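# Hang the yellow rail on two hooks before bins

## Task

Put the yellow rail onto the pair of hooks in front of the bins so that it rests in the space between the hooks' end plates rather than up on either plate (the clearance is very tight), and make sure it stays there on its own without the robot holding it.

## Robot and tools

Robot: two six-joint arms, left_arm and right_arm, each with a parallel two-finger gripper. All reported poses share one world frame: origin on the table surface midway between the arms, +x out over the table, +z up, and left_arm on the +y side. The arm names do not tell you which side of a picture an arm appears on. Printed hand positions are in metres with orientation as a wxyz quaternion, and can be off, especially when the arm is stretched far.

Gripper geometry: fingers point along the gripper's +z, open and close along its x. The reported position is the midpoint between the pads; fingertips extend 17.5 mm past it. A flat block juts roughly 9 cm from the last joint's axis toward the gripper's -y and rotates with it, so watch it for collisions. Turning only the last joint moves the pad midpoint around a 25 mm circle.

Tool execute_actions, argument actions: a list with zero or one entry. Empty list [] just reports the state. A wait is {"steps": N} with N up to 300, counted from the previous result (your own reply time uses some of it). A motion is {"rows": [...], "steps": N} with 1 to 15 rows and N up to 15 (default 15); each step lasts 1/30 s, each row is used for one step and the final row repeats to fill the rest. Optional pictures (true/false) controls whether camera images come back; by default they do.

Each row is one flat list of 18 numbers covering both arms, even if only one moves: left_arm's six joint targets, then its gripper position, force_limit, speed; then right_arm's six joint targets and its three gripper numbers. Joint values are absolute target angles in radians, in the same column order as the Joint positions line (shoulder pan, shoulder lift, elbow, wrist 1, wrist 2, wrist 3). Stated ranges: left_arm pan -3.142..3.142, lift -6.283..6.283, elbow 0.000..3.142, wrists -6.283..6.283; right_arm pan 0.000..6.283, lift -6.283..6.283, elbow -3.142..0.000, wrists -6.283..6.283. A target more than 0.010 rad outside its range and further out than the current angle gets the whole call refused (nothing is sent). True ends may differ by up to 0.010 rad; targets beyond a real end are clipped and may produce a "joint sent to its limit" line, possibly referring to an earlier action.

Gripper numbers, each in [-1, 1], absolute settings: position +1 = fully open (50 mm), about -0.65 = pads touching, -1 = close until blocked (use this to grip). force_limit maps -1/0/+1 to about 20/102/185 N per pad (actual can be ~17% more). speed maps -1/0/+1 to 20/85/150 mm/s. To keep a gripper unchanged, repeat its current three numbers; 0 is a real command, not "no change". New force or speed only apply when position changes by at least 0.01; to loosen a grip, open first.

Motion limits: commands are smoothed (about 0.17 s lag); per step each joint target is clamped to within 0.575 rad of its measured angle, and targets that would move the hand over 100 mm from where it is are scaled back. Big moves may still be under way when a result arrives. Between calls the arms keep heading to the last row sent until they nearly stop or a HELD step occurs; then a new action is needed.

Result lines: state per arm (position, quaternion, linear/angular velocity), Joint positions and Joint velocities (rad, rad/s, one block per arm), Wrist force and Wrist torque per arm in the end effector's own axes (noisy, offsets up to ~4 N, saturating near 50 N, never zeroed; "no reading" is fine). object_status: 0 moving, 1 blocked while opening, 2 blocked while closing (a grip), 3 reached target or pads met (usually nothing held). Confirm a grip by seeing 2. position_measured counts give the opening as (250 - value) x 0.202 mm. After a grip with force_limit -1, status can stay 2 even if the part slips out, and grip on a fixed, off-centre object fades. "joint command not followed" means a clearance check altered joint targets; HELD marks steps where your row was not sent fully.

Tool zoom_image: camera (cam_high, cam_low, cam_left_wrist, cam_right_wrist, all 504x504) and region [x0, y0, x1, y1] in pixels from the top-left, at most 504 by 504; returns a closer view of that camera's last image. Calibration data (K, distortion, T_world_to_cam) lets you project world points; wrist cameras are fisheye and follow their arms.

Tool finished_scene: scene = current scene number. It ends the scene irreversibly and reports success; the rail must then rest on the hooks unaided. Release it and check before calling. Replying without any tool call ends everything.

Avoid: dropping or knocking anything off the table; letting the arms touch or press each other; contact torque reaching a joint load limit (132 N m for pan, lift, elbow; 24.6 N m for each wrist, held weight included) or any external force of 150 N, either of which freezes that arm for 10 s; long loaded holds that overheat motors (warning from 70 °C, braked at 85 °C). Brief disturbances may tug the held rail or push loose items. Prefer smooth, gentle moves and seat the rail carefully between the end plates.

Each tool is called by a JSON object that holds its "op" and its "data", one argument or row to a line.

## Session

{"op": "execute_actions", "data": {
  "actions": []
}}

Scene clock: 0.00 s of 4800.00 s.
left_arm: end_effector_position=(+0.4490, -0.1800, +0.3548) position_measured=3 object_status=3 end_effector_quat_wxyz=(-0.308, +0.628, -0.704, +0.122) end_effector_velocity=(+0.000, -0.000, +0.000) end_effector_angular_velocity=(-0.002, -0.000, +0.000) | right_arm: end_effector_position=(+0.5084, -0.6633, +0.2201) position_measured=3 object_status=3 end_effector_quat_wxyz=(+0.188, +0.825, -0.517, -0.127) end_effector_velocity=(+0.001, -0.001, +0.001) end_effector_angular_velocity=(-0.001, -0.004, -0.002)
Joint positions: left_arm=[-1.355 -0.694  0.346 -1.079 -0.909  1.803] | right_arm=[ 3.047 -1.7   -1.615 -1.816  1.378  2.701]
Joint velocities: left_arm=[ 0.    -0.    -0.    -0.001 -0.    -0.   ] | right_arm=[-0.001  0.001  0.002 -0.    -0.001  0.002]
Wrist force (N, on the end effector, along its own x y z axes, offset not removed): no reading
Wrist torque (N m, same axes, about the end effector's origin, offset not removed): no reading

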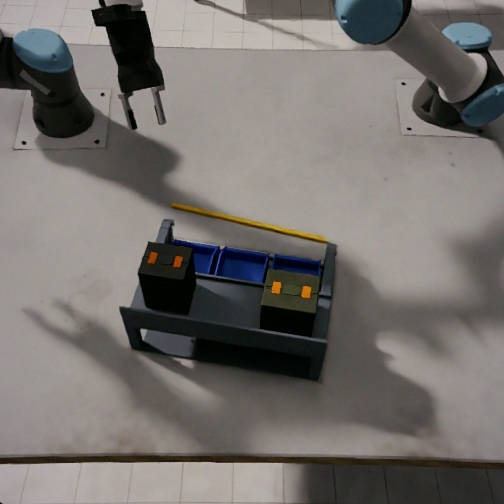

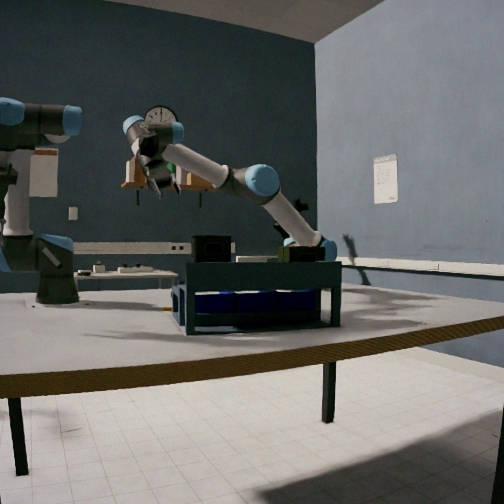

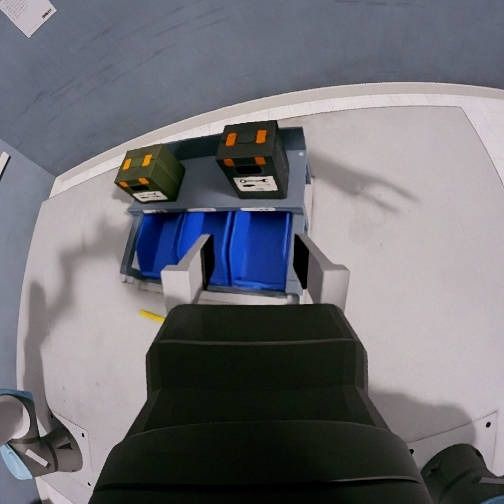

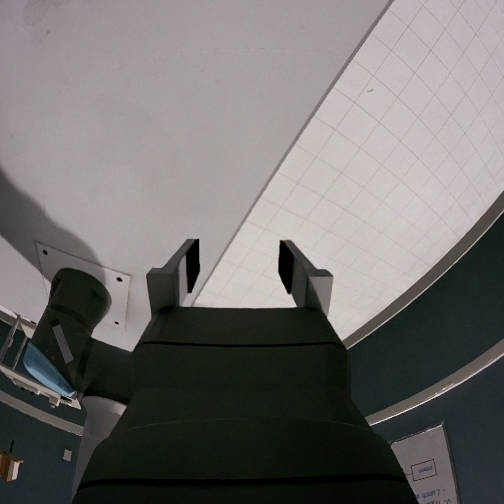

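{"op": "execute_actions", "data": {
  "actions": [
    {"rows":[[-1.113,-1.262,1.48,-1.789,-1.571,1.803,1,-0.5,0,3.047,-1.7,-1.615,-1.816,1.378,2.701,1,0,0]]}
  ],
  "pictures": false
}}

{"op": "execute_actions", "data": {
  "actions": [
    {"steps":75}
  ]
}}

{"op": "zoom_image", "data": {
  "camera": "cam_high",
  "region": [140,170,350,300]
}}

Scene clock: 15.70 s of 4800.00 s.
left_arm: end_effector_position=(+0.4382, -0.0592, +0.3490) position_measured=3 object_status=3 end_effector_quat_wxyz=(+0.008, +0.758, -0.643, +0.110) end_effector_velocity=(-0.081, +0.138, -0.256) end_effector_angular_velocity=(+0.120, +0.384, +0.025) | right_arm: end_effector_position=(+0.5083, -0.6635, +0.2202) position_measured=3 object_status=3 end_effector_quat_wxyz=(+0.188, +0.825, -0.517, -0.127) end_effector_velocity=(+0.000, +0.000, +0.001) end_effector_angular_velocity=(+0.000, -0.003, -0.000)
Joint positions: left_arm=[-1.137 -1.191  1.103 -1.687 -1.484  1.803] | right_arm=[ 3.047 -1.7   -1.615 -1.816  1.378  2.701]
Joint velocities: left_arm=[ 0.089 -0.264  0.883 -0.364 -0.317 -0.   ] | right_arm=[0.    0.002 0.001 0.    0.    0.   ]
Wrist force (N, on the end effector, along its own x y z axes, offset not removed): left_arm=[0.3 -1.7 -0.3] | right_arm=[4.0 -0.8 2.1]
Wrist torque (N m, same axes, about the end effector's origin, offset not removed): left_arm=[-0.13 -0.07 0.01] | right_arm=[-0.10 -0.65 -0.31]
Steps of this call (steps 1 to 90: nothing new was sent; then 12.20 s passed at rest; steps 91 to 105: all 15 steps of this action). Readings (joint positions | what the end effector reports):
91: left_arm=[-1.355 -0.694 0.346 -1.079 -0.909 1.803] | right_arm=[3.047 -1.700 -1.615 -1.816 1.378 2.701] | left_arm position_measured=3 object_status=3 | right_arm position_measured=3 object_status=3
92: left_arm=[-1.353 -0.697 0.349 -1.082 -0.912 1.803] | right_arm=[3.047 -1.700 -1.615 -1.816 1.378 2.701] | left_arm position_measured=3 object_status=3 | right_arm position_measured=3 object_status=3
94: left_arm=[-1.310 -0.741 0.404 -1.137 -0.967 1.803] | right_arm=[3.047 -1.700 -1.615 -1.816 1.378 2.701] | left_arm position_measured=3 object_status=3 | right_arm position_measured=3 object_status=3
98: left_arm=[-1.209 -0.980 0.662 -1.396 -1.223 1.803] | right_arm=[3.047 -1.700 -1.615 -1.816 1.378 2.701] | left_arm position_measured=3 object_status=3 | right_arm position_measured=3 object_status=3
105: the state above

Scene clock: 18.20 s of 4800.00 s.
left_arm: end_effector_position=(+0.3952, +0.0233, +0.2100) position_measured=3 object_status=3 end_effector_quat_wxyz=(+0.000, +0.767, -0.641, +0.000) end_effector_velocity=(-0.000, +0.000, +0.000) end_effector_angular_velocity=(+0.001, +0.001, +0.000) | right_arm: end_effector_position=(+0.5083, -0.6635, +0.2203) position_measured=3 object_status=3 end_effector_quat_wxyz=(+0.188, +0.825, -0.517, -0.127) end_effector_velocity=(+0.000, +0.000, -0.000) end_effector_angular_velocity=(+0.000, +0.000, +0.000)
Joint positions: left_arm=[-1.113 -1.262  1.48  -1.789 -1.571  1.803] | right_arm=[ 3.047 -1.7   -1.615 -1.816  1.378  2.701]
Joint velocities: left_arm=[ 0.    -0.    -0.     0.002 -0.    -0.   ] | right_arm=[ 0.001 -0.001  0.001 -0.     0.001  0.   ]
Wrist force (N, on the end effector, along its own x y z axes, offset not removed): left_arm=[1.7 0.4 0.7] | right_arm=[2.7 0.1 1.5]
Wrist torque (N m, same axes, about the end effector's origin, offset not removed): left_arm=[0.17 -0.27 0.07] | right_arm=[0.09 -0.51 -0.18]
Steps of this call (steps 1 to 30: the robot went on to your last target; steps 31 to 75: nothing new was sent). Readings (joint positions | what the end effector reports):
1: left_arm=[-1.134 -1.200 1.138 -1.700 -1.494 1.803] | right_arm=[3.047 -1.700 -1.615 -1.816 1.378 2.701] | left_arm position_measured=3 object_status=3 | right_arm position_measured=3 object_status=3
2: left_arm=[-1.132 -1.208 1.181 -1.712 -1.505 1.803] | right_arm=[3.047 -1.700 -1.615 -1.816 1.378 2.701] | left_arm position_measured=3 object_status=3 | right_arm position_measured=3 object_status=3
4: left_arm=[-1.126 -1.223 1.262 -1.733 -1.523 1.803] | right_arm=[3.047 -1.700 -1.615 -1.816 1.378 2.701] | left_arm position_measured=3 object_status=3 | right_arm position_measured=3 object_status=3
8: left_arm=[-1.117 -1.249 1.405 -1.771 -1.555 1.803] | right_arm=[3.047 -1.700 -1.615 -1.816 1.378 2.701] | left_arm position_measured=3 object_status=3 | right_arm position_measured=3 object_status=3
75: the state above
All arms were judged still, so your last target was given up. Only a new action makes them travel on or press farther. Fingers that are still opening or closing keep moving.
camera_calibration (this result's frames):
cam_left_wrist: T_world_to_cam=[[0.174642, -0.984584, -0.00967946, -0.0387823], [-0.946372, -0.170562, 0.274389, 0.321635], [-0.27181, -0.0387595, -0.96157, 0.456862], [0, 0, 0, 1]] pos_world=[0.435339, 0.0343818, 0.350676]
cam_right_wrist: T_world_to_cam=[[0.465342, -0.885029, 0.0134335, -0.833147], [-0.66627, -0.340248, 0.663563, -0.0225029], [-0.582701, -0.317734, -0.748, 0.398424], [0, 0, 0, 1]] pos_world=[0.604868, -0.618423, 0.324146]

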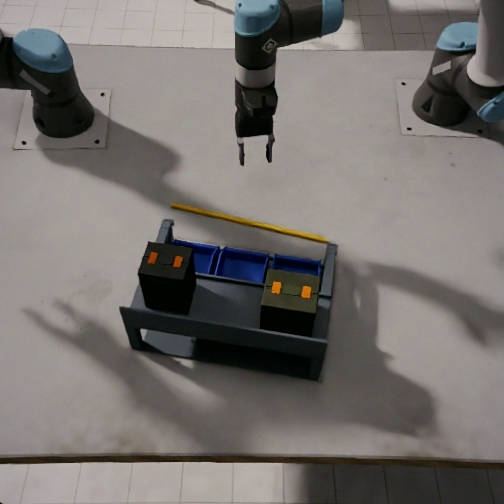

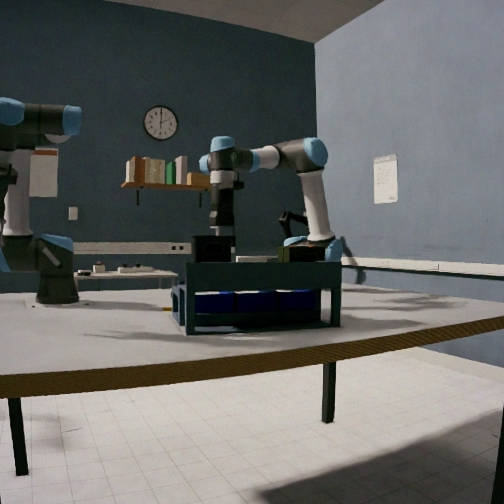

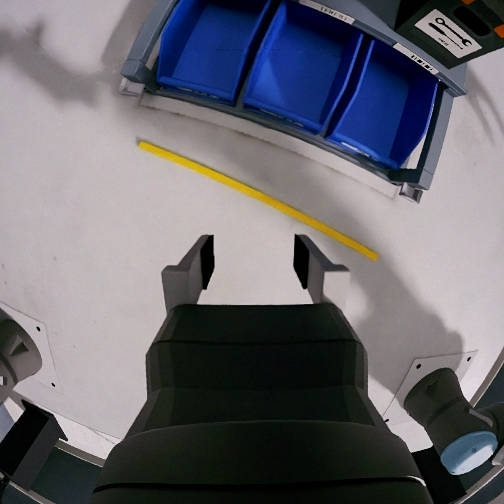

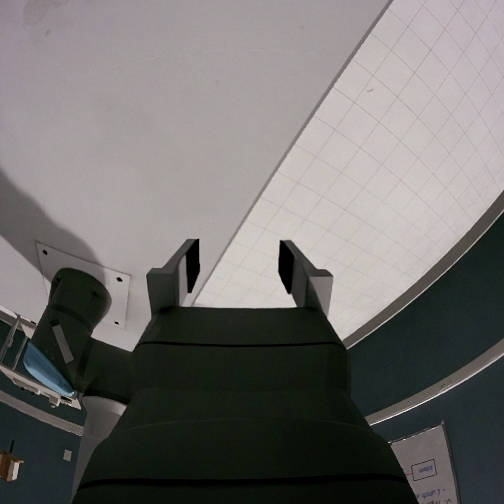

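Region (140, 170, 350, 300) of cam_high's 504x504 image, scaled by 2.400, with more detail than that image has; it fills the top 312 rows of this view, and the rest is white.

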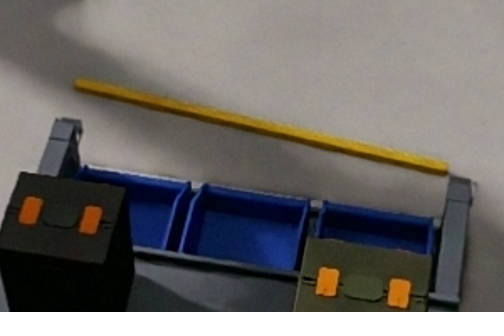

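{"op": "zoom_image", "data": {
  "camera": "cam_left_wrist",
  "region": [100,50,180,130]
}}

{"op": "zoom_image", "data": {
  "camera": "cam_left_wrist",
  "region": [370,150,450,230]
}}

{"op": "zoom_image", "data": {
  "camera": "cam_low",
  "region": [150,260,230,340]
}}

Region (100, 50, 180, 130) of cam_left_wrist's 504x504 image, scaled by 6.300, with more detail than that image has.

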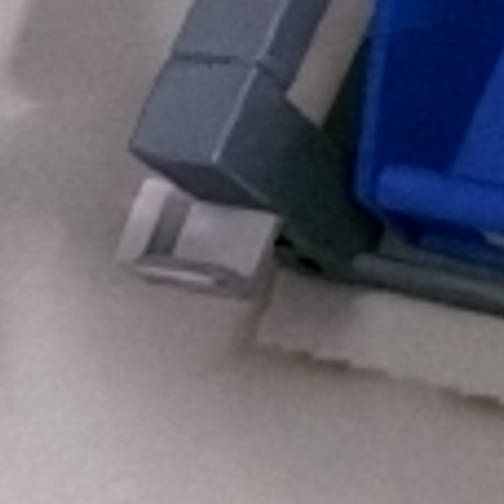

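Region (370, 150, 450, 230) of cam_left_wrist's 504x504 image, scaled by 6.300, with more detail than that image has.

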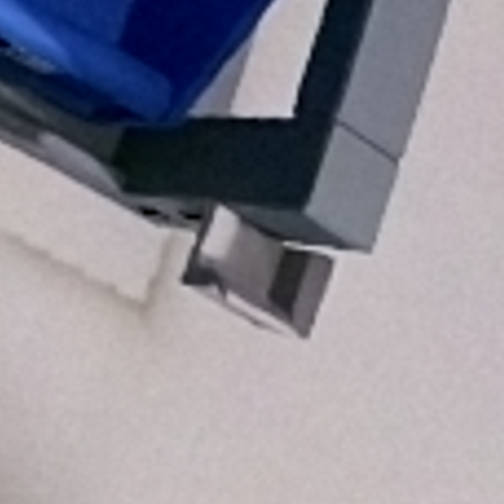

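Region (150, 260, 230, 340) of cam_low's 504x504 image, scaled by 6.300, with more detail than that image has.

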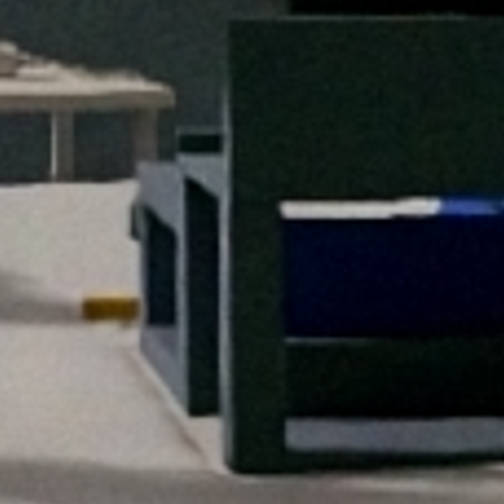

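{"op": "execute_actions", "data": {
  "actions": [
    {"rows":[[-1.084,-1.029,1.546,-2.088,-1.571,0.704,1,-0.5,0,3.047,-1.7,-1.615,-1.816,1.378,2.701,1,0,0]]}
  ],
  "pictures": false
}}

{"op": "execute_actions", "data": {
  "actions": [
    {"steps":30}
  ]
}}

Scene clock: 32.80 s of 4800.00 s.
left_arm: end_effector_position=(+0.4154, +0.0095, +0.0642) position_measured=3 object_status=3 end_effector_quat_wxyz=(-0.000, +0.977, -0.215, -0.000) end_effector_velocity=(-0.031, +0.011, -0.040) end_effector_angular_velocity=(-0.009, -0.005, +1.754) | right_arm: end_effector_position=(+0.5083, -0.6635, +0.2203) position_measured=3 object_status=3 end_effector_quat_wxyz=(+0.188, +0.825, -0.517, -0.127) end_effector_velocity=(+0.000, -0.000, +0.001) end_effector_angular_velocity=(-0.000, -0.002, +0.000)
Joint positions: left_arm=[-1.085 -1.035  1.544 -2.079 -1.571  0.874] | right_arm=[ 3.047 -1.7   -1.615 -1.816  1.378  2.701]
Joint velocities: left_arm=[ 0.007  0.064  0.016 -0.09   0.    -1.747] | right_arm=[-0.     0.001  0.001  0.    -0.    -0.001]
Wrist force (N, on the end effector, along its own x y z axes, offset not removed): left_arm=[1.1 0.1 1.2] | right_arm=[3.5 0.6 2.0]
Wrist torque (N m, same axes, about the end effector's origin, offset not removed): left_arm=[0.11 -0.12 -0.02] | right_arm=[0.16 -0.61 -0.26]
Steps of this call (steps 1 to 90: nothing new was sent; then 11.10 s passed at rest; steps 91 to 105: all 15 steps of this action). Readings (joint positions | what the end effector reports):
91: left_arm=[-1.113 -1.262 1.480 -1.789 -1.571 1.803] | right_arm=[3.047 -1.700 -1.615 -1.816 1.378 2.701] | left_arm position_measured=3 object_status=3 | right_arm position_measured=3 object_status=3
92: left_arm=[-1.112 -1.259 1.483 -1.792 -1.571 1.800] | right_arm=[3.047 -1.700 -1.615 -1.816 1.378 2.701] | left_arm position_measured=3 object_status=3 | right_arm position_measured=3 object_status=3
94: left_arm=[-1.104 -1.213 1.500 -1.844 -1.571 1.745] | right_arm=[3.047 -1.700 -1.615 -1.816 1.378 2.701] | left_arm position_measured=3 object_status=3 | right_arm position_measured=3 object_status=3
98: left_arm=[-1.092 -1.101 1.528 -1.990 -1.571 1.468] | right_arm=[3.047 -1.700 -1.615 -1.816 1.378 2.701] | left_arm position_measured=3 object_status=3 | right_arm position_measured=3 object_status=3
105: the state above

Scene clock: 33.80 s of 4800.00 s.
left_arm: end_effector_position=(+0.4122, +0.0103, +0.0602) position_measured=3 object_status=3 end_effector_quat_wxyz=(+0.000, +0.991, -0.132, -0.000) end_effector_velocity=(-0.000, +0.000, +0.000) end_effector_angular_velocity=(+0.000, +0.000, -0.001) | right_arm: end_effector_position=(+0.5083, -0.6635, +0.2203) position_measured=3 object_status=3 end_effector_quat_wxyz=(+0.188, +0.825, -0.517, -0.127) end_effector_velocity=(+0.000, -0.000, +0.000) end_effector_angular_velocity=(-0.000, -0.000, -0.001)
Joint positions: left_arm=[-1.084 -1.029  1.546 -2.088 -1.571  0.704] | right_arm=[ 3.047 -1.7   -1.615 -1.816  1.378  2.701]
Joint velocities: left_arm=[-0.    -0.    -0.     0.001  0.     0.001] | right_arm=[-0.001 -0.001  0.001  0.    -0.    -0.   ]
Wrist force (N, on the end effector, along its own x y z axes, offset not removed): left_arm=[1.0 -2.0 1.4] | right_arm=[3.8 -0.3 2.4]
Wrist torque (N m, same axes, about the end effector's origin, offset not removed): left_arm=[-0.22 -0.14 0.05] | right_arm=[0.03 -0.70 -0.32]
Steps of this call (steps 1 to 30: the robot went on to your last target). Readings (joint positions | what the end effector reports):
1: left_arm=[-1.084 -1.034 1.545 -2.082 -1.571 0.824] | right_arm=[3.047 -1.700 -1.615 -1.816 1.378 2.701] | left_arm position_measured=3 object_status=3 | right_arm position_measured=3 object_status=3
2: left_arm=[-1.084 -1.032 1.545 -2.084 -1.571 0.789] | right_arm=[3.047 -1.700 -1.615 -1.816 1.378 2.701] | left_arm position_measured=3 object_status=3 | right_arm position_measured=3 object_status=3
4: left_arm=[-1.084 -1.031 1.546 -2.086 -1.571 0.746] | right_arm=[3.047 -1.700 -1.615 -1.816 1.378 2.701] | left_arm position_measured=3 object_status=3 | right_arm position_measured=3 object_status=3
8: left_arm=[-1.084 -1.029 1.546 -2.087 -1.571 0.714] | right_arm=[3.047 -1.700 -1.615 -1.816 1.378 2.701] | left_arm position_measured=3 object_status=3 | right_arm position_measured=3 object_status=3
30: the state above
All arms were judged still, so your last target was given up. Only a new action makes them travel on or press farther. Fingers that are still opening or closing keep moving.
camera_calibration (this result's frames):
cam_left_wrist: T_world_to_cam=[[0.964453, -0.264069, -0.00994774, -0.388893], [-0.251301, -0.928163, 0.274521, 0.0979045], [-0.0817255, -0.262262, -0.96153, 0.240886], [0, 0, 0, 1]] pos_world=[0.419358, 0.0513521, 0.200873]
cam_right_wrist: T_world_to_cam=[[0.465342, -0.885029, 0.0134333, -0.833147], [-0.66627, -0.340248, 0.663563, -0.022503], [-0.582701, -0.317734, -0.748, 0.398425], [0, 0, 0, 1]] pos_world=[0.604868, -0.618423, 0.324146]

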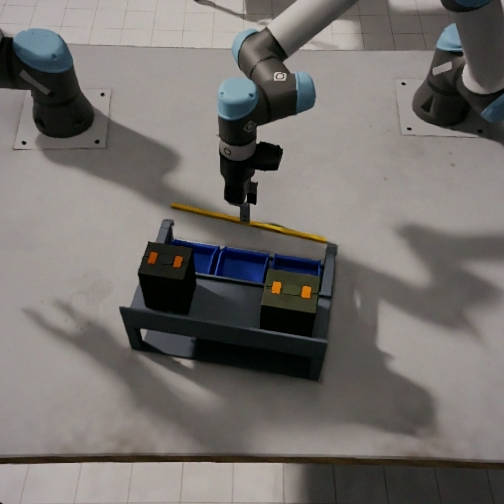

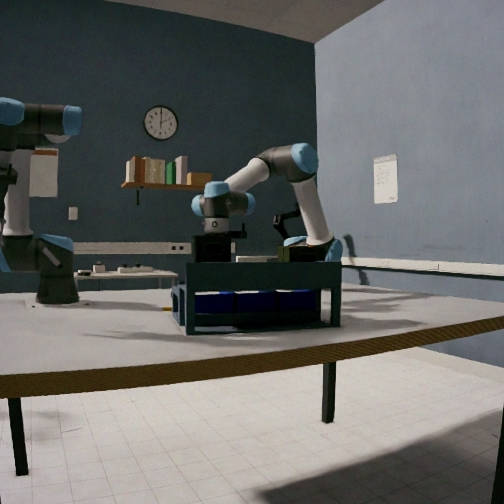

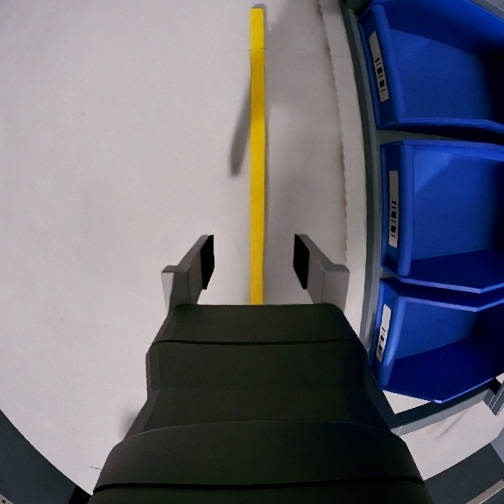

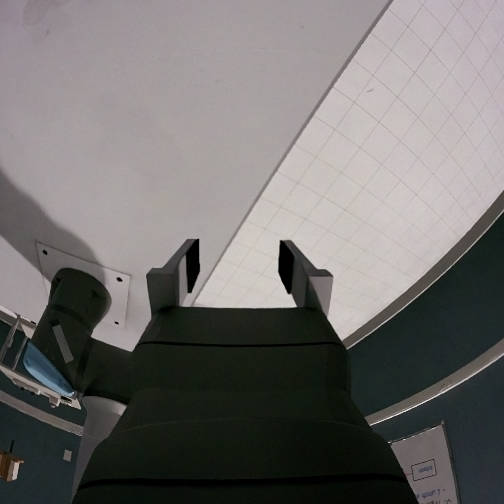

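{"op": "execute_actions", "data": {
  "actions": [
    {"rows":[[-1.043,-1.026,1.6645,-2.209,-1.571,0.745,1,-0.5,0,3.047,-1.7,-1.615,-1.816,1.378,2.701,1,0,0]]}
  ],
  "pictures": false
}}

{"op": "execute_actions", "data": {
  "actions": [
    {"rows":[[-1.043,-1.026,1.6645,-2.209,-1.571,0.745,-1,-0.5,0,3.047,-1.7,-1.615,-1.816,1.378,2.701,1,0,0]]}
  ]
}}

Scene clock: 40.63 s of 4800.00 s.
left_arm: end_effector_position=(+0.4223, +0.0489, +0.0201) position_measured=3 object_status=3 end_effector_quat_wxyz=(-0.000, +0.991, -0.132, -0.000) end_effector_velocity=(+0.000, +0.006, -0.006) end_effector_angular_velocity=(+0.002, +0.001, -0.000) | right_arm: end_effector_position=(+0.5083, -0.6635, +0.2203) position_measured=3 object_status=3 end_effector_quat_wxyz=(+0.188, +0.825, -0.517, -0.127) end_effector_velocity=(-0.000, -0.000, -0.001) end_effector_angular_velocity=(-0.000, +0.002, +0.000)
Joint positions: left_arm=[-1.043 -1.026  1.663 -2.207 -1.571  0.745] | right_arm=[ 3.047 -1.7   -1.615 -1.816  1.378  2.701]
Joint velocities: left_arm=[ 0.005  0.001  0.017 -0.016  0.     0.005] | right_arm=[ 0.    -0.    -0.002  0.    -0.     0.   ]
Wrist force (N, on the end effector, along its own x y z axes, offset not removed): left_arm=[1.6 0.0 2.0] | right_arm=[3.0 -0.2 3.4]
Wrist torque (N m, same axes, about the end effector's origin, offset not removed): left_arm=[0.17 -0.16 0.05] | right_arm=[0.09 -0.47 -0.29]
Steps of this call (steps 1 to 90: nothing new was sent; then 3.33 s passed at rest; steps 91 to 105: all 15 steps of this action). Readings (joint positions | what the end effector reports):
91: left_arm=[-1.084 -1.029 1.546 -2.088 -1.571 0.704] | right_arm=[3.047 -1.700 -1.615 -1.816 1.378 2.701] | left_arm position_measured=3 object_status=3 | right_arm position_measured=3 object_status=3
92: left_arm=[-1.081 -1.029 1.549 -2.091 -1.571 0.706] | right_arm=[3.047 -1.700 -1.615 -1.816 1.378 2.701] | left_arm position_measured=3 object_status=3 | right_arm position_measured=3 object_status=3
94: left_arm=[-1.065 -1.028 1.589 -2.132 -1.571 0.723] | right_arm=[3.047 -1.700 -1.615 -1.816 1.378 2.701] | left_arm position_measured=3 object_status=3 | right_arm position_measured=3 object_status=3
98: left_arm=[-1.048 -1.026 1.646 -2.190 -1.571 0.739] | right_arm=[3.047 -1.700 -1.615 -1.816 1.378 2.701] | left_arm position_measured=3 object_status=3 | right_arm position_measured=3 object_status=3
105: the state above

Scene clock: 41.13 s of 4800.00 s.
left_arm: end_effector_position=(+0.4224, +0.0495, +0.0196) position_measured=200 object_status=0 end_effector_quat_wxyz=(-0.000, +0.991, -0.132, -0.000) end_effector_velocity=(+0.000, -0.000, -0.000) end_effector_angular_velocity=(+0.000, +0.000, +0.000) | right_arm: end_effector_position=(+0.5083, -0.6635, +0.2203) position_measured=3 object_status=3 end_effector_quat_wxyz=(+0.188, +0.825, -0.517, -0.127) end_effector_velocity=(-0.001, -0.001, -0.001) end_effector_angular_velocity=(-0.002, +0.002, -0.001)
Joint positions: left_arm=[-1.043 -1.026  1.664 -2.209 -1.571  0.745] | right_arm=[ 3.047 -1.7   -1.615 -1.816  1.378  2.701]
Joint velocities: left_arm=[ 0.     0.001 -0.001  0.001 -0.    -0.   ] | right_arm=[-0.001 -0.001 -0.001  0.    -0.002  0.001]
Wrist force (N, on the end effector, along its own x y z axes, offset not removed): left_arm=[1.0 -1.3 2.5] | right_arm=[3.4 0.2 2.6]
Wrist torque (N m, same axes, about the end effector's origin, offset not removed): left_arm=[-0.08 -0.01 0.01] | right_arm=[0.12 -0.56 -0.34]
Steps of this call (steps 1 to 15: all 15 steps of this action). Readings (joint positions | what the end effector reports):
1: left_arm=[-1.043 -1.026 1.663 -2.208 -1.571 0.745] | right_arm=[3.047 -1.700 -1.615 -1.816 1.378 2.701] | left_arm position_measured=3 object_status=0 | right_arm position_measured=3 object_status=3
2: left_arm=[-1.043 -1.026 1.664 -2.208 -1.571 0.745] | right_arm=[3.047 -1.700 -1.615 -1.816 1.378 2.701] | left_arm position_measured=17 object_status=0 | right_arm position_measured=3 object_status=3
4: left_arm=[-1.043 -1.026 1.664 -2.209 -1.571 0.745] | right_arm=[3.047 -1.700 -1.615 -1.816 1.378 2.701] | left_arm position_measured=45 object_status=0 | right_arm position_measured=3 object_status=3
8: left_arm=[-1.043 -1.026 1.664 -2.209 -1.571 0.745] | right_arm=[3.047 -1.700 -1.615 -1.816 1.378 2.701] | left_arm position_measured=101 object_status=0 | right_arm position_measured=3 object_status=3
15: the state above
camera_calibration (this result's frames):
cam_left_wrist: T_world_to_cam=[[0.964452, -0.264059, -0.010238, -0.388818], [-0.251247, -0.928285, 0.274156, 0.147921], [-0.0818971, -0.261838, -0.961631, 0.21301], [0, 0, 0, 1]] pos_world=[0.429605, 0.0904156, 0.160303]
cam_right_wrist: T_world_to_cam=[[0.465342, -0.885029, 0.0134332, -0.833147], [-0.66627, -0.340248, 0.663562, -0.0225032], [-0.582701, -0.317734, -0.748, 0.398425], [0, 0, 0, 1]] pos_world=[0.604868, -0.618423, 0.324146]

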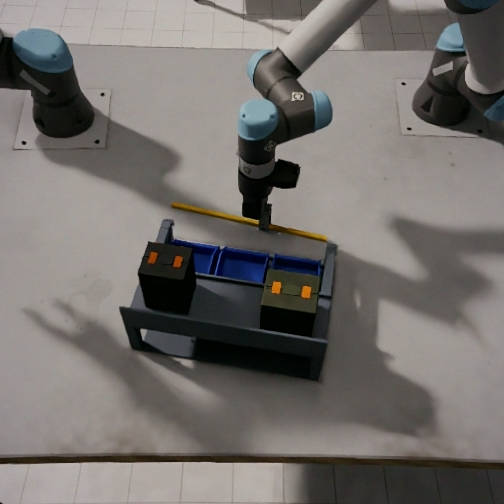

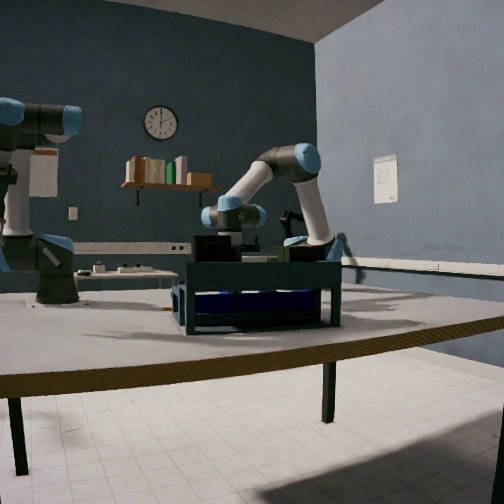

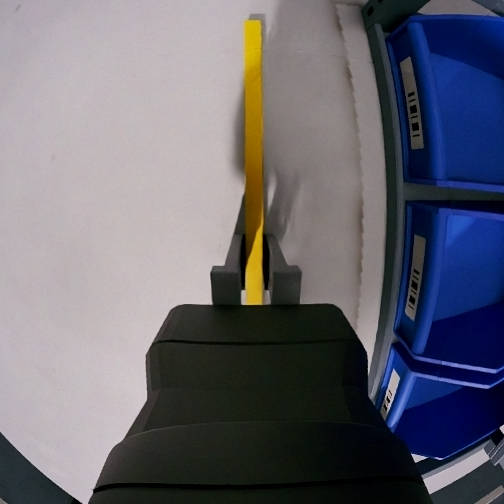

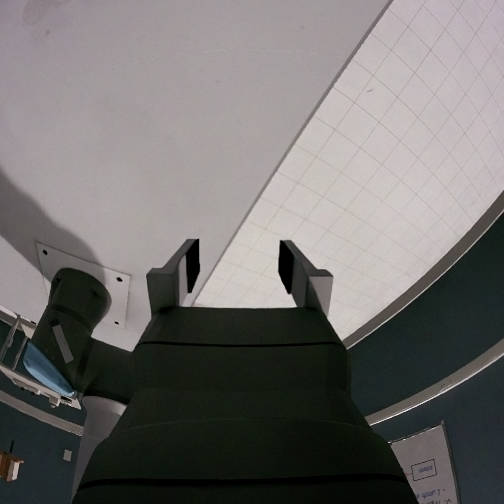

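{"op": "execute_actions", "data": {
  "actions": [
    {"rows":[[-1.043,-1.135,1.57,-2.006,-1.571,0.745,-1,-0.5,0,3.047,-1.7,-1.615,-1.816,1.378,2.701,1,0,0]]}
  ],
  "pictures": false
}}

{"op": "execute_actions", "data": {
  "actions": [
    {"rows":[[-0.934,-1.017,1.387,-1.941,-1.571,0.76,-1,-0.5,0,3.047,-1.7,-1.615,-1.816,1.378,2.701,1,0,0]]}
  ],
  "pictures": false
}}

{"op": "execute_actions", "data": {
  "actions": [
    {"steps":10}
  ]
}}

{"op": "zoom_image", "data": {
  "camera": "cam_left_wrist",
  "region": [200,0,320,120]
}}

Scene clock: 52.37 s of 4800.00 s.
left_arm: end_effector_position=(+0.4225, +0.0492, +0.1087) position_measured=205 object_status=2 end_effector_quat_wxyz=(+0.000, +0.991, -0.132, +0.000) end_effector_velocity=(-0.001, +0.002, +0.012) end_effector_angular_velocity=(+0.005, +0.003, +0.001) | right_arm: end_effector_position=(+0.5083, -0.6635, +0.2203) position_measured=3 object_status=3 end_effector_quat_wxyz=(+0.188, +0.825, -0.517, -0.127) end_effector_velocity=(+0.000, +0.000, +0.001) end_effector_angular_velocity=(+0.000, -0.002, +0.001)
Joint positions: left_arm=[-1.043 -1.134  1.571 -2.009 -1.571  0.745] | right_arm=[ 3.047 -1.7   -1.615 -1.816  1.378  2.701]
Joint velocities: left_arm=[-0.    -0.015 -0.013  0.034 -0.    -0.001] | right_arm=[ 0.     0.001  0.001 -0.     0.    -0.001]
Wrist force (N, on the end effector, along its own x y z axes, offset not removed): left_arm=[0.4 -0.7 3.4] | right_arm=[3.8 -0.6 0.6]
Wrist torque (N m, same axes, about the end effector's origin, offset not removed): left_arm=[0.07 0.01 0.06] | right_arm=[-0.09 -0.65 -0.27]
Steps of this call (steps 1 to 15: the robot went on to your last target; steps 16 to 90: nothing new was sent; then 7.73 s passed at rest; steps 91 to 105: all 15 steps of this action). Readings (joint positions | what the end effector reports):
91: left_arm=[-1.043 -1.026 1.665 -2.209 -1.571 0.745] | right_arm=[3.047 -1.700 -1.615 -1.816 1.378 2.701] | left_arm position_measured=205 object_status=2 | right_arm position_measured=3 object_status=3
92: left_arm=[-1.043 -1.029 1.662 -2.206 -1.571 0.745] | right_arm=[3.047 -1.700 -1.615 -1.816 1.378 2.701] | left_arm position_measured=205 object_status=2 | right_arm position_measured=3 object_status=3
94: left_arm=[-1.043 -1.066 1.627 -2.154 -1.571 0.745] | right_arm=[3.047 -1.700 -1.615 -1.816 1.378 2.701] | left_arm position_measured=205 object_status=2 | right_arm position_measured=3 object_status=3
98: left_arm=[-1.043 -1.119 1.584 -2.044 -1.571 0.745] | right_arm=[3.047 -1.700 -1.615 -1.816 1.378 2.701] | left_arm position_measured=205 object_status=2 | right_arm position_measured=3 object_status=3
105: the state above

Scene clock: 52.87 s of 4800.00 s.
left_arm: end_effector_position=(+0.5011, +0.0528, +0.1094) position_measured=205 object_status=2 end_effector_quat_wxyz=(-0.000, +0.996, -0.085, -0.000) end_effector_velocity=(+0.012, +0.000, +0.001) end_effector_angular_velocity=(-0.002, -0.002, +0.014) | right_arm: end_effector_position=(+0.5083, -0.6635, +0.2203) position_measured=3 object_status=3 end_effector_quat_wxyz=(+0.188, +0.825, -0.517, -0.127) end_effector_velocity=(-0.000, -0.000, -0.000) end_effector_angular_velocity=(+0.000, +0.000, -0.001)
Joint positions: left_arm=[-0.935 -1.019  1.39  -1.942 -1.571  0.76 ] | right_arm=[ 3.047 -1.7   -1.615 -1.816  1.378  2.701]
Joint velocities: left_arm=[ 0.015  0.017 -0.029  0.009  0.     0.002] | right_arm=[-0.     0.    -0.001  0.     0.     0.   ]
Wrist force (N, on the end effector, along its own x y z axes, offset not removed): left_arm=[2.0 -0.3 4.8] | right_arm=[3.0 0.0 1.6]
Wrist torque (N m, same axes, about the end effector's origin, offset not removed): left_arm=[0.19 -0.27 0.07] | right_arm=[0.04 -0.53 -0.27]
Steps of this call (steps 1 to 15: all 15 steps of this action). Readings (joint positions | what the end effector reports):
1: left_arm=[-1.043 -1.134 1.571 -2.008 -1.571 0.745] | right_arm=[3.047 -1.700 -1.615 -1.816 1.378 2.701] | left_arm position_measured=205 object_status=2 | right_arm position_measured=3 object_status=3
2: left_arm=[-1.040 -1.131 1.568 -2.005 -1.571 0.746] | right_arm=[3.047 -1.700 -1.615 -1.816 1.378 2.701] | left_arm position_measured=205 object_status=2 | right_arm position_measured=3 object_status=3
4: left_arm=[-1.002 -1.092 1.517 -1.978 -1.571 0.752] | right_arm=[3.047 -1.700 -1.615 -1.816 1.378 2.701] | left_arm position_measured=205 object_status=2 | right_arm position_measured=3 object_status=3
8: left_arm=[-0.951 -1.036 1.420 -1.950 -1.571 0.758] | right_arm=[3.047 -1.700 -1.615 -1.816 1.378 2.701] | left_arm position_measured=205 object_status=2 | right_arm position_measured=3 object_status=3
15: the state above

Scene clock: 53.20 s of 4800.00 s.
left_arm: end_effector_position=(+0.5022, +0.0528, +0.1096) position_measured=205 object_status=2 end_effector_quat_wxyz=(+0.000, +0.996, -0.085, -0.000) end_effector_velocity=(+0.000, +0.000, -0.001) end_effector_angular_velocity=(+0.001, +0.001, +0.000) | right_arm: end_effector_position=(+0.5083, -0.6635, +0.2203) position_measured=3 object_status=3 end_effector_quat_wxyz=(+0.188, +0.825, -0.517, -0.127) end_effector_velocity=(+0.000, +0.000, +0.000) end_effector_angular_velocity=(+0.000, +0.000, +0.002)
Joint positions: left_arm=[-0.934 -1.017  1.387 -1.941 -1.571  0.76 ] | right_arm=[ 3.047 -1.7   -1.615 -1.816  1.378  2.701]
Joint velocities: left_arm=[ 0.     0.001 -0.001  0.001 -0.     0.   ] | right_arm=[ 0.    -0.     0.    -0.    -0.    -0.002]
Wrist force (N, on the end effector, along its own x y z axes, offset not removed): left_arm=[0.6 -2.2 4.7] | right_arm=[3.9 0.8 3.0]
Wrist torque (N m, same axes, about the end effector's origin, offset not removed): left_arm=[-0.10 -0.05 0.03] | right_arm=[0.29 -0.65 -0.27]
Steps of this call (steps 1 to 10: the robot went on to your last target). Readings (joint positions | what the end effector reports):
1: left_arm=[-0.935 -1.018 1.389 -1.942 -1.571 0.760] | right_arm=[3.047 -1.700 -1.615 -1.816 1.378 2.701] | left_arm position_measured=205 object_status=2 | right_arm position_measured=3 object_status=3
2: left_arm=[-0.935 -1.018 1.388 -1.941 -1.571 0.760] | right_arm=[3.047 -1.700 -1.615 -1.816 1.378 2.701] | left_arm position_measured=205 object_status=2 | right_arm position_measured=3 object_status=3
4: left_arm=[-0.934 -1.017 1.388 -1.941 -1.571 0.760] | right_arm=[3.047 -1.700 -1.615 -1.816 1.378 2.701] | left_arm position_measured=205 object_status=2 | right_arm position_measured=3 object_status=3
8: left_arm=[-0.934 -1.017 1.387 -1.941 -1.571 0.760] | right_arm=[3.047 -1.700 -1.615 -1.816 1.378 2.701] | left_arm position_measured=205 object_status=2 | right_arm position_measured=3 object_status=3
10: the state above
camera_calibration (this result's frames):
cam_left_wrist: T_world_to_cam=[[0.984974, -0.172418, -0.00994506, -0.479194], [-0.163112, -0.94765, 0.274508, 0.103119], [-0.0567544, -0.268761, -0.961534, 0.294649], [0, 0, 0, 1]] pos_world=[0.505536, 0.0942896, 0.250242]
cam_right_wrist: T_world_to_cam=[[0.465342, -0.885029, 0.0134335, -0.833147], [-0.66627, -0.340248, 0.663563, -0.022503], [-0.582701, -0.317734, -0.748, 0.398424], [0, 0, 0, 1]] pos_world=[0.604868, -0.618423, 0.324146]

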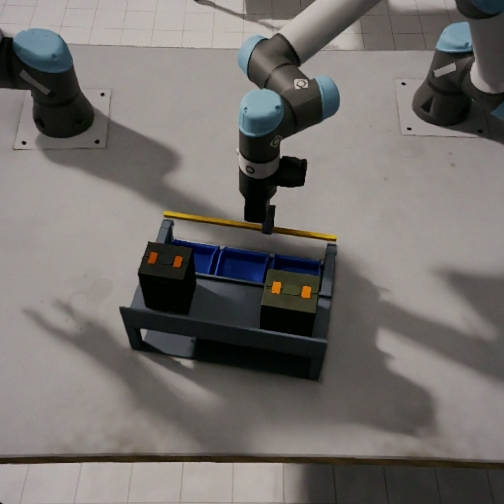

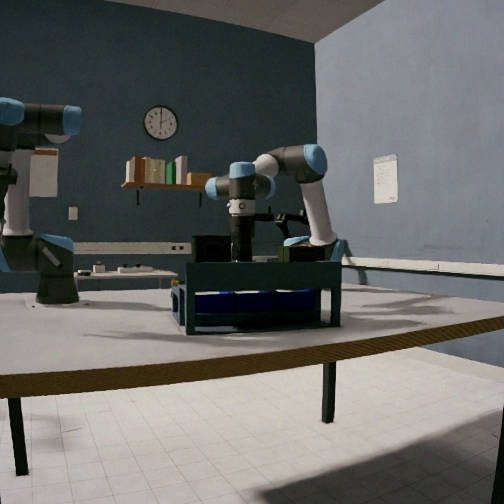

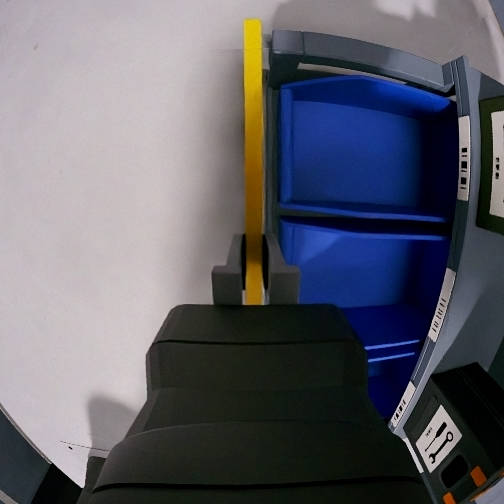

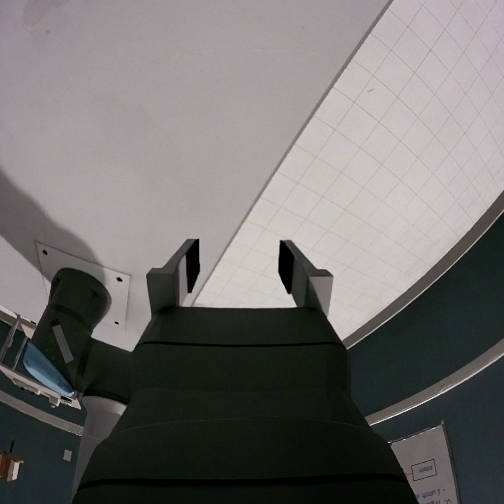

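Region (200, 0, 320, 120) of cam_left_wrist's 504x504 image, scaled by 4.200, with more detail than that image has.

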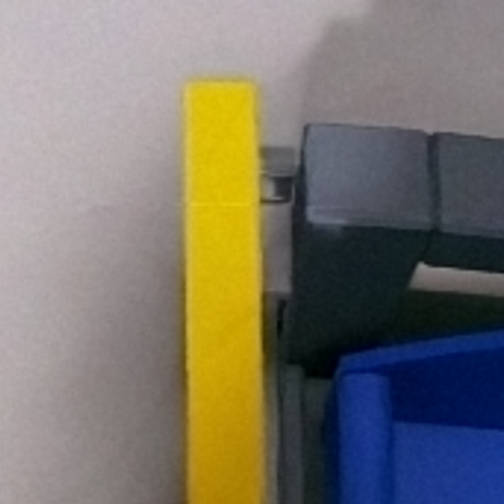

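{"op": "execute_actions", "data": {
  "actions": [
    {"rows":[[-0.930,-0.9915,1.4007,-1.980,-1.571,0.764,-1,-0.5,0,3.047,-1.7,-1.615,-1.816,1.378,2.701,1,0,0]]}
  ]
}}

{"op": "zoom_image", "data": {
  "camera": "cam_left_wrist",
  "region": [200,0,320,120]
}}

{"op": "zoom_image", "data": {
  "camera": "cam_high",
  "region": [150,200,350,270]
}}

Scene clock: 59.40 s of 4800.00 s.
left_arm: end_effector_position=(+0.5061, +0.0521, +0.0898) position_measured=205 object_status=2 end_effector_quat_wxyz=(+0.000, +0.996, -0.085, -0.000) end_effector_velocity=(+0.001, -0.000, -0.001) end_effector_angular_velocity=(-0.002, -0.001, -0.001) | right_arm: end_effector_position=(+0.5083, -0.6635, +0.2203) position_measured=3 object_status=3 end_effector_quat_wxyz=(+0.188, +0.825, -0.517, -0.127) end_effector_velocity=(+0.000, -0.001, +0.001) end_effector_angular_velocity=(-0.001, -0.003, -0.001)
Joint positions: left_arm=[-0.93  -0.992  1.401 -1.98  -1.571  0.764] | right_arm=[ 3.047 -1.7   -1.615 -1.816  1.378  2.701]
Joint velocities: left_arm=[ 0.     0.001  0.002 -0.005  0.     0.001] | right_arm=[-0.001  0.001  0.002  0.    -0.001  0.   ]
Wrist force (N, on the end effector, along its own x y z axes, offset not removed): left_arm=[1.0 0.6 5.3] | right_arm=[4.2 0.7 2.0]
Wrist torque (N m, same axes, about the end effector's origin, offset not removed): left_arm=[0.43 -0.14 0.05] | right_arm=[0.21 -0.72 -0.28]
Steps of this call (steps 1 to 15: the robot went on to your last target; steps 16 to 90: nothing new was sent; then 2.70 s passed at rest; steps 91 to 105: all 15 steps of this action). Readings (joint positions | what the end effector reports):
91: left_arm=[-0.934 -1.017 1.387 -1.941 -1.571 0.760] | right_arm=[3.047 -1.700 -1.615 -1.816 1.378 2.701] | left_arm position_measured=205 object_status=2 | right_arm position_measured=3 object_status=3
92: left_arm=[-0.934 -1.015 1.388 -1.943 -1.571 0.760] | right_arm=[3.047 -1.700 -1.615 -1.816 1.378 2.701] | left_arm position_measured=205 object_status=2 | right_arm position_measured=3 object_status=3
94: left_arm=[-0.932 -1.005 1.393 -1.959 -1.571 0.762] | right_arm=[3.047 -1.700 -1.615 -1.816 1.378 2.701] | left_arm position_measured=205 object_status=2 | right_arm position_measured=3 object_status=3
98: left_arm=[-0.931 -0.995 1.399 -1.975 -1.571 0.763] | right_arm=[3.047 -1.700 -1.615 -1.816 1.378 2.701] | left_arm position_measured=205 object_status=2 | right_arm position_measured=3 object_status=3
105: the state above
camera_calibration (this result's frames):
cam_left_wrist: T_world_to_cam=[[0.984981, -0.172373, -0.0100407, -0.483273], [-0.16305, -0.947694, 0.274391, 0.108481], [-0.056813, -0.268632, -0.961566, 0.275657], [0, 0, 0, 1]] pos_world=[0.509363, 0.0935541, 0.230444]
cam_right_wrist: T_world_to_cam=[[0.465342, -0.885029, 0.0134334, -0.833147], [-0.66627, -0.340248, 0.663563, -0.0225031], [-0.582701, -0.317734, -0.748, 0.398424], [0, 0, 0, 1]] pos_world=[0.604868, -0.618423, 0.324146]

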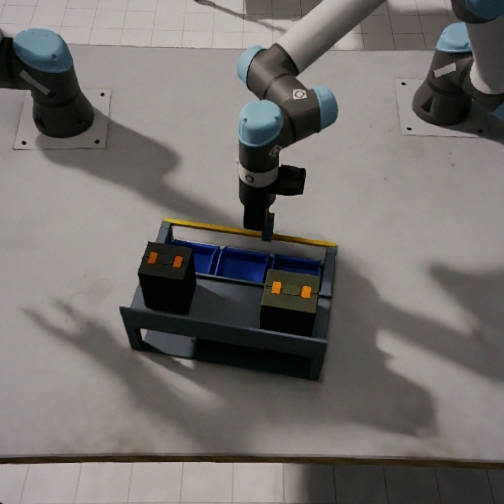

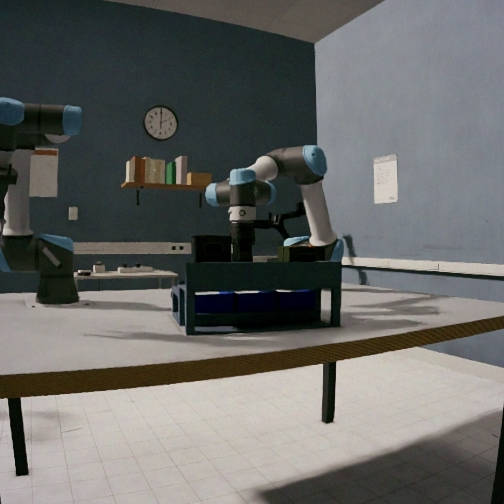

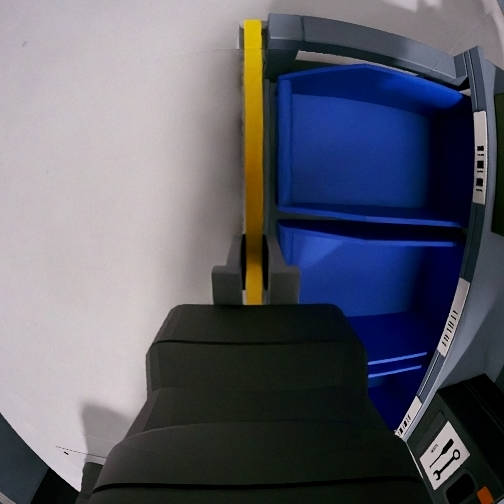

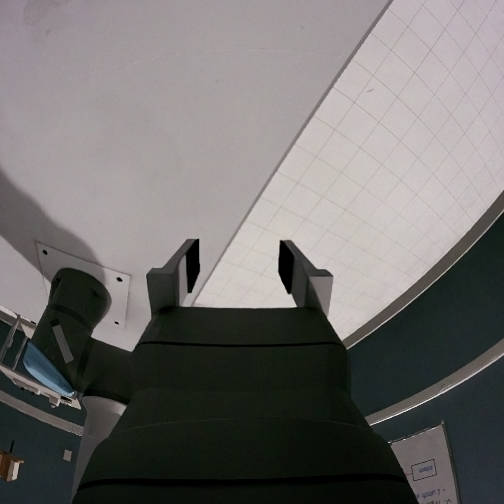

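Region (200, 0, 320, 120) of cam_left_wrist's 504x504 image, scaled by 4.200, with more detail than that image has.

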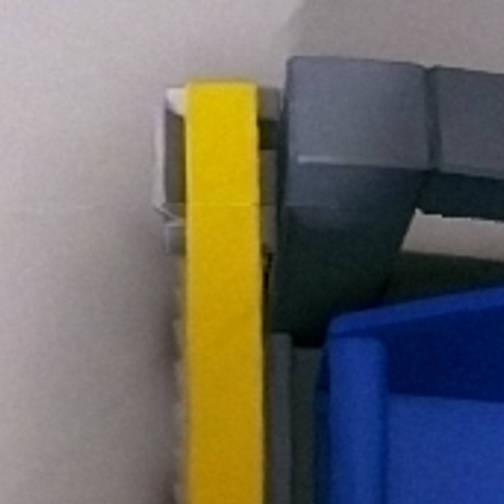

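Region (150, 200, 350, 270) of cam_high's 504x504 image, scaled by 2.520, with more detail than that image has; it fills the top 176 rows of this view, and the rest is white.

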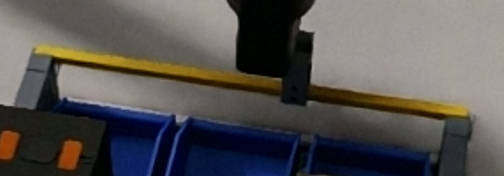

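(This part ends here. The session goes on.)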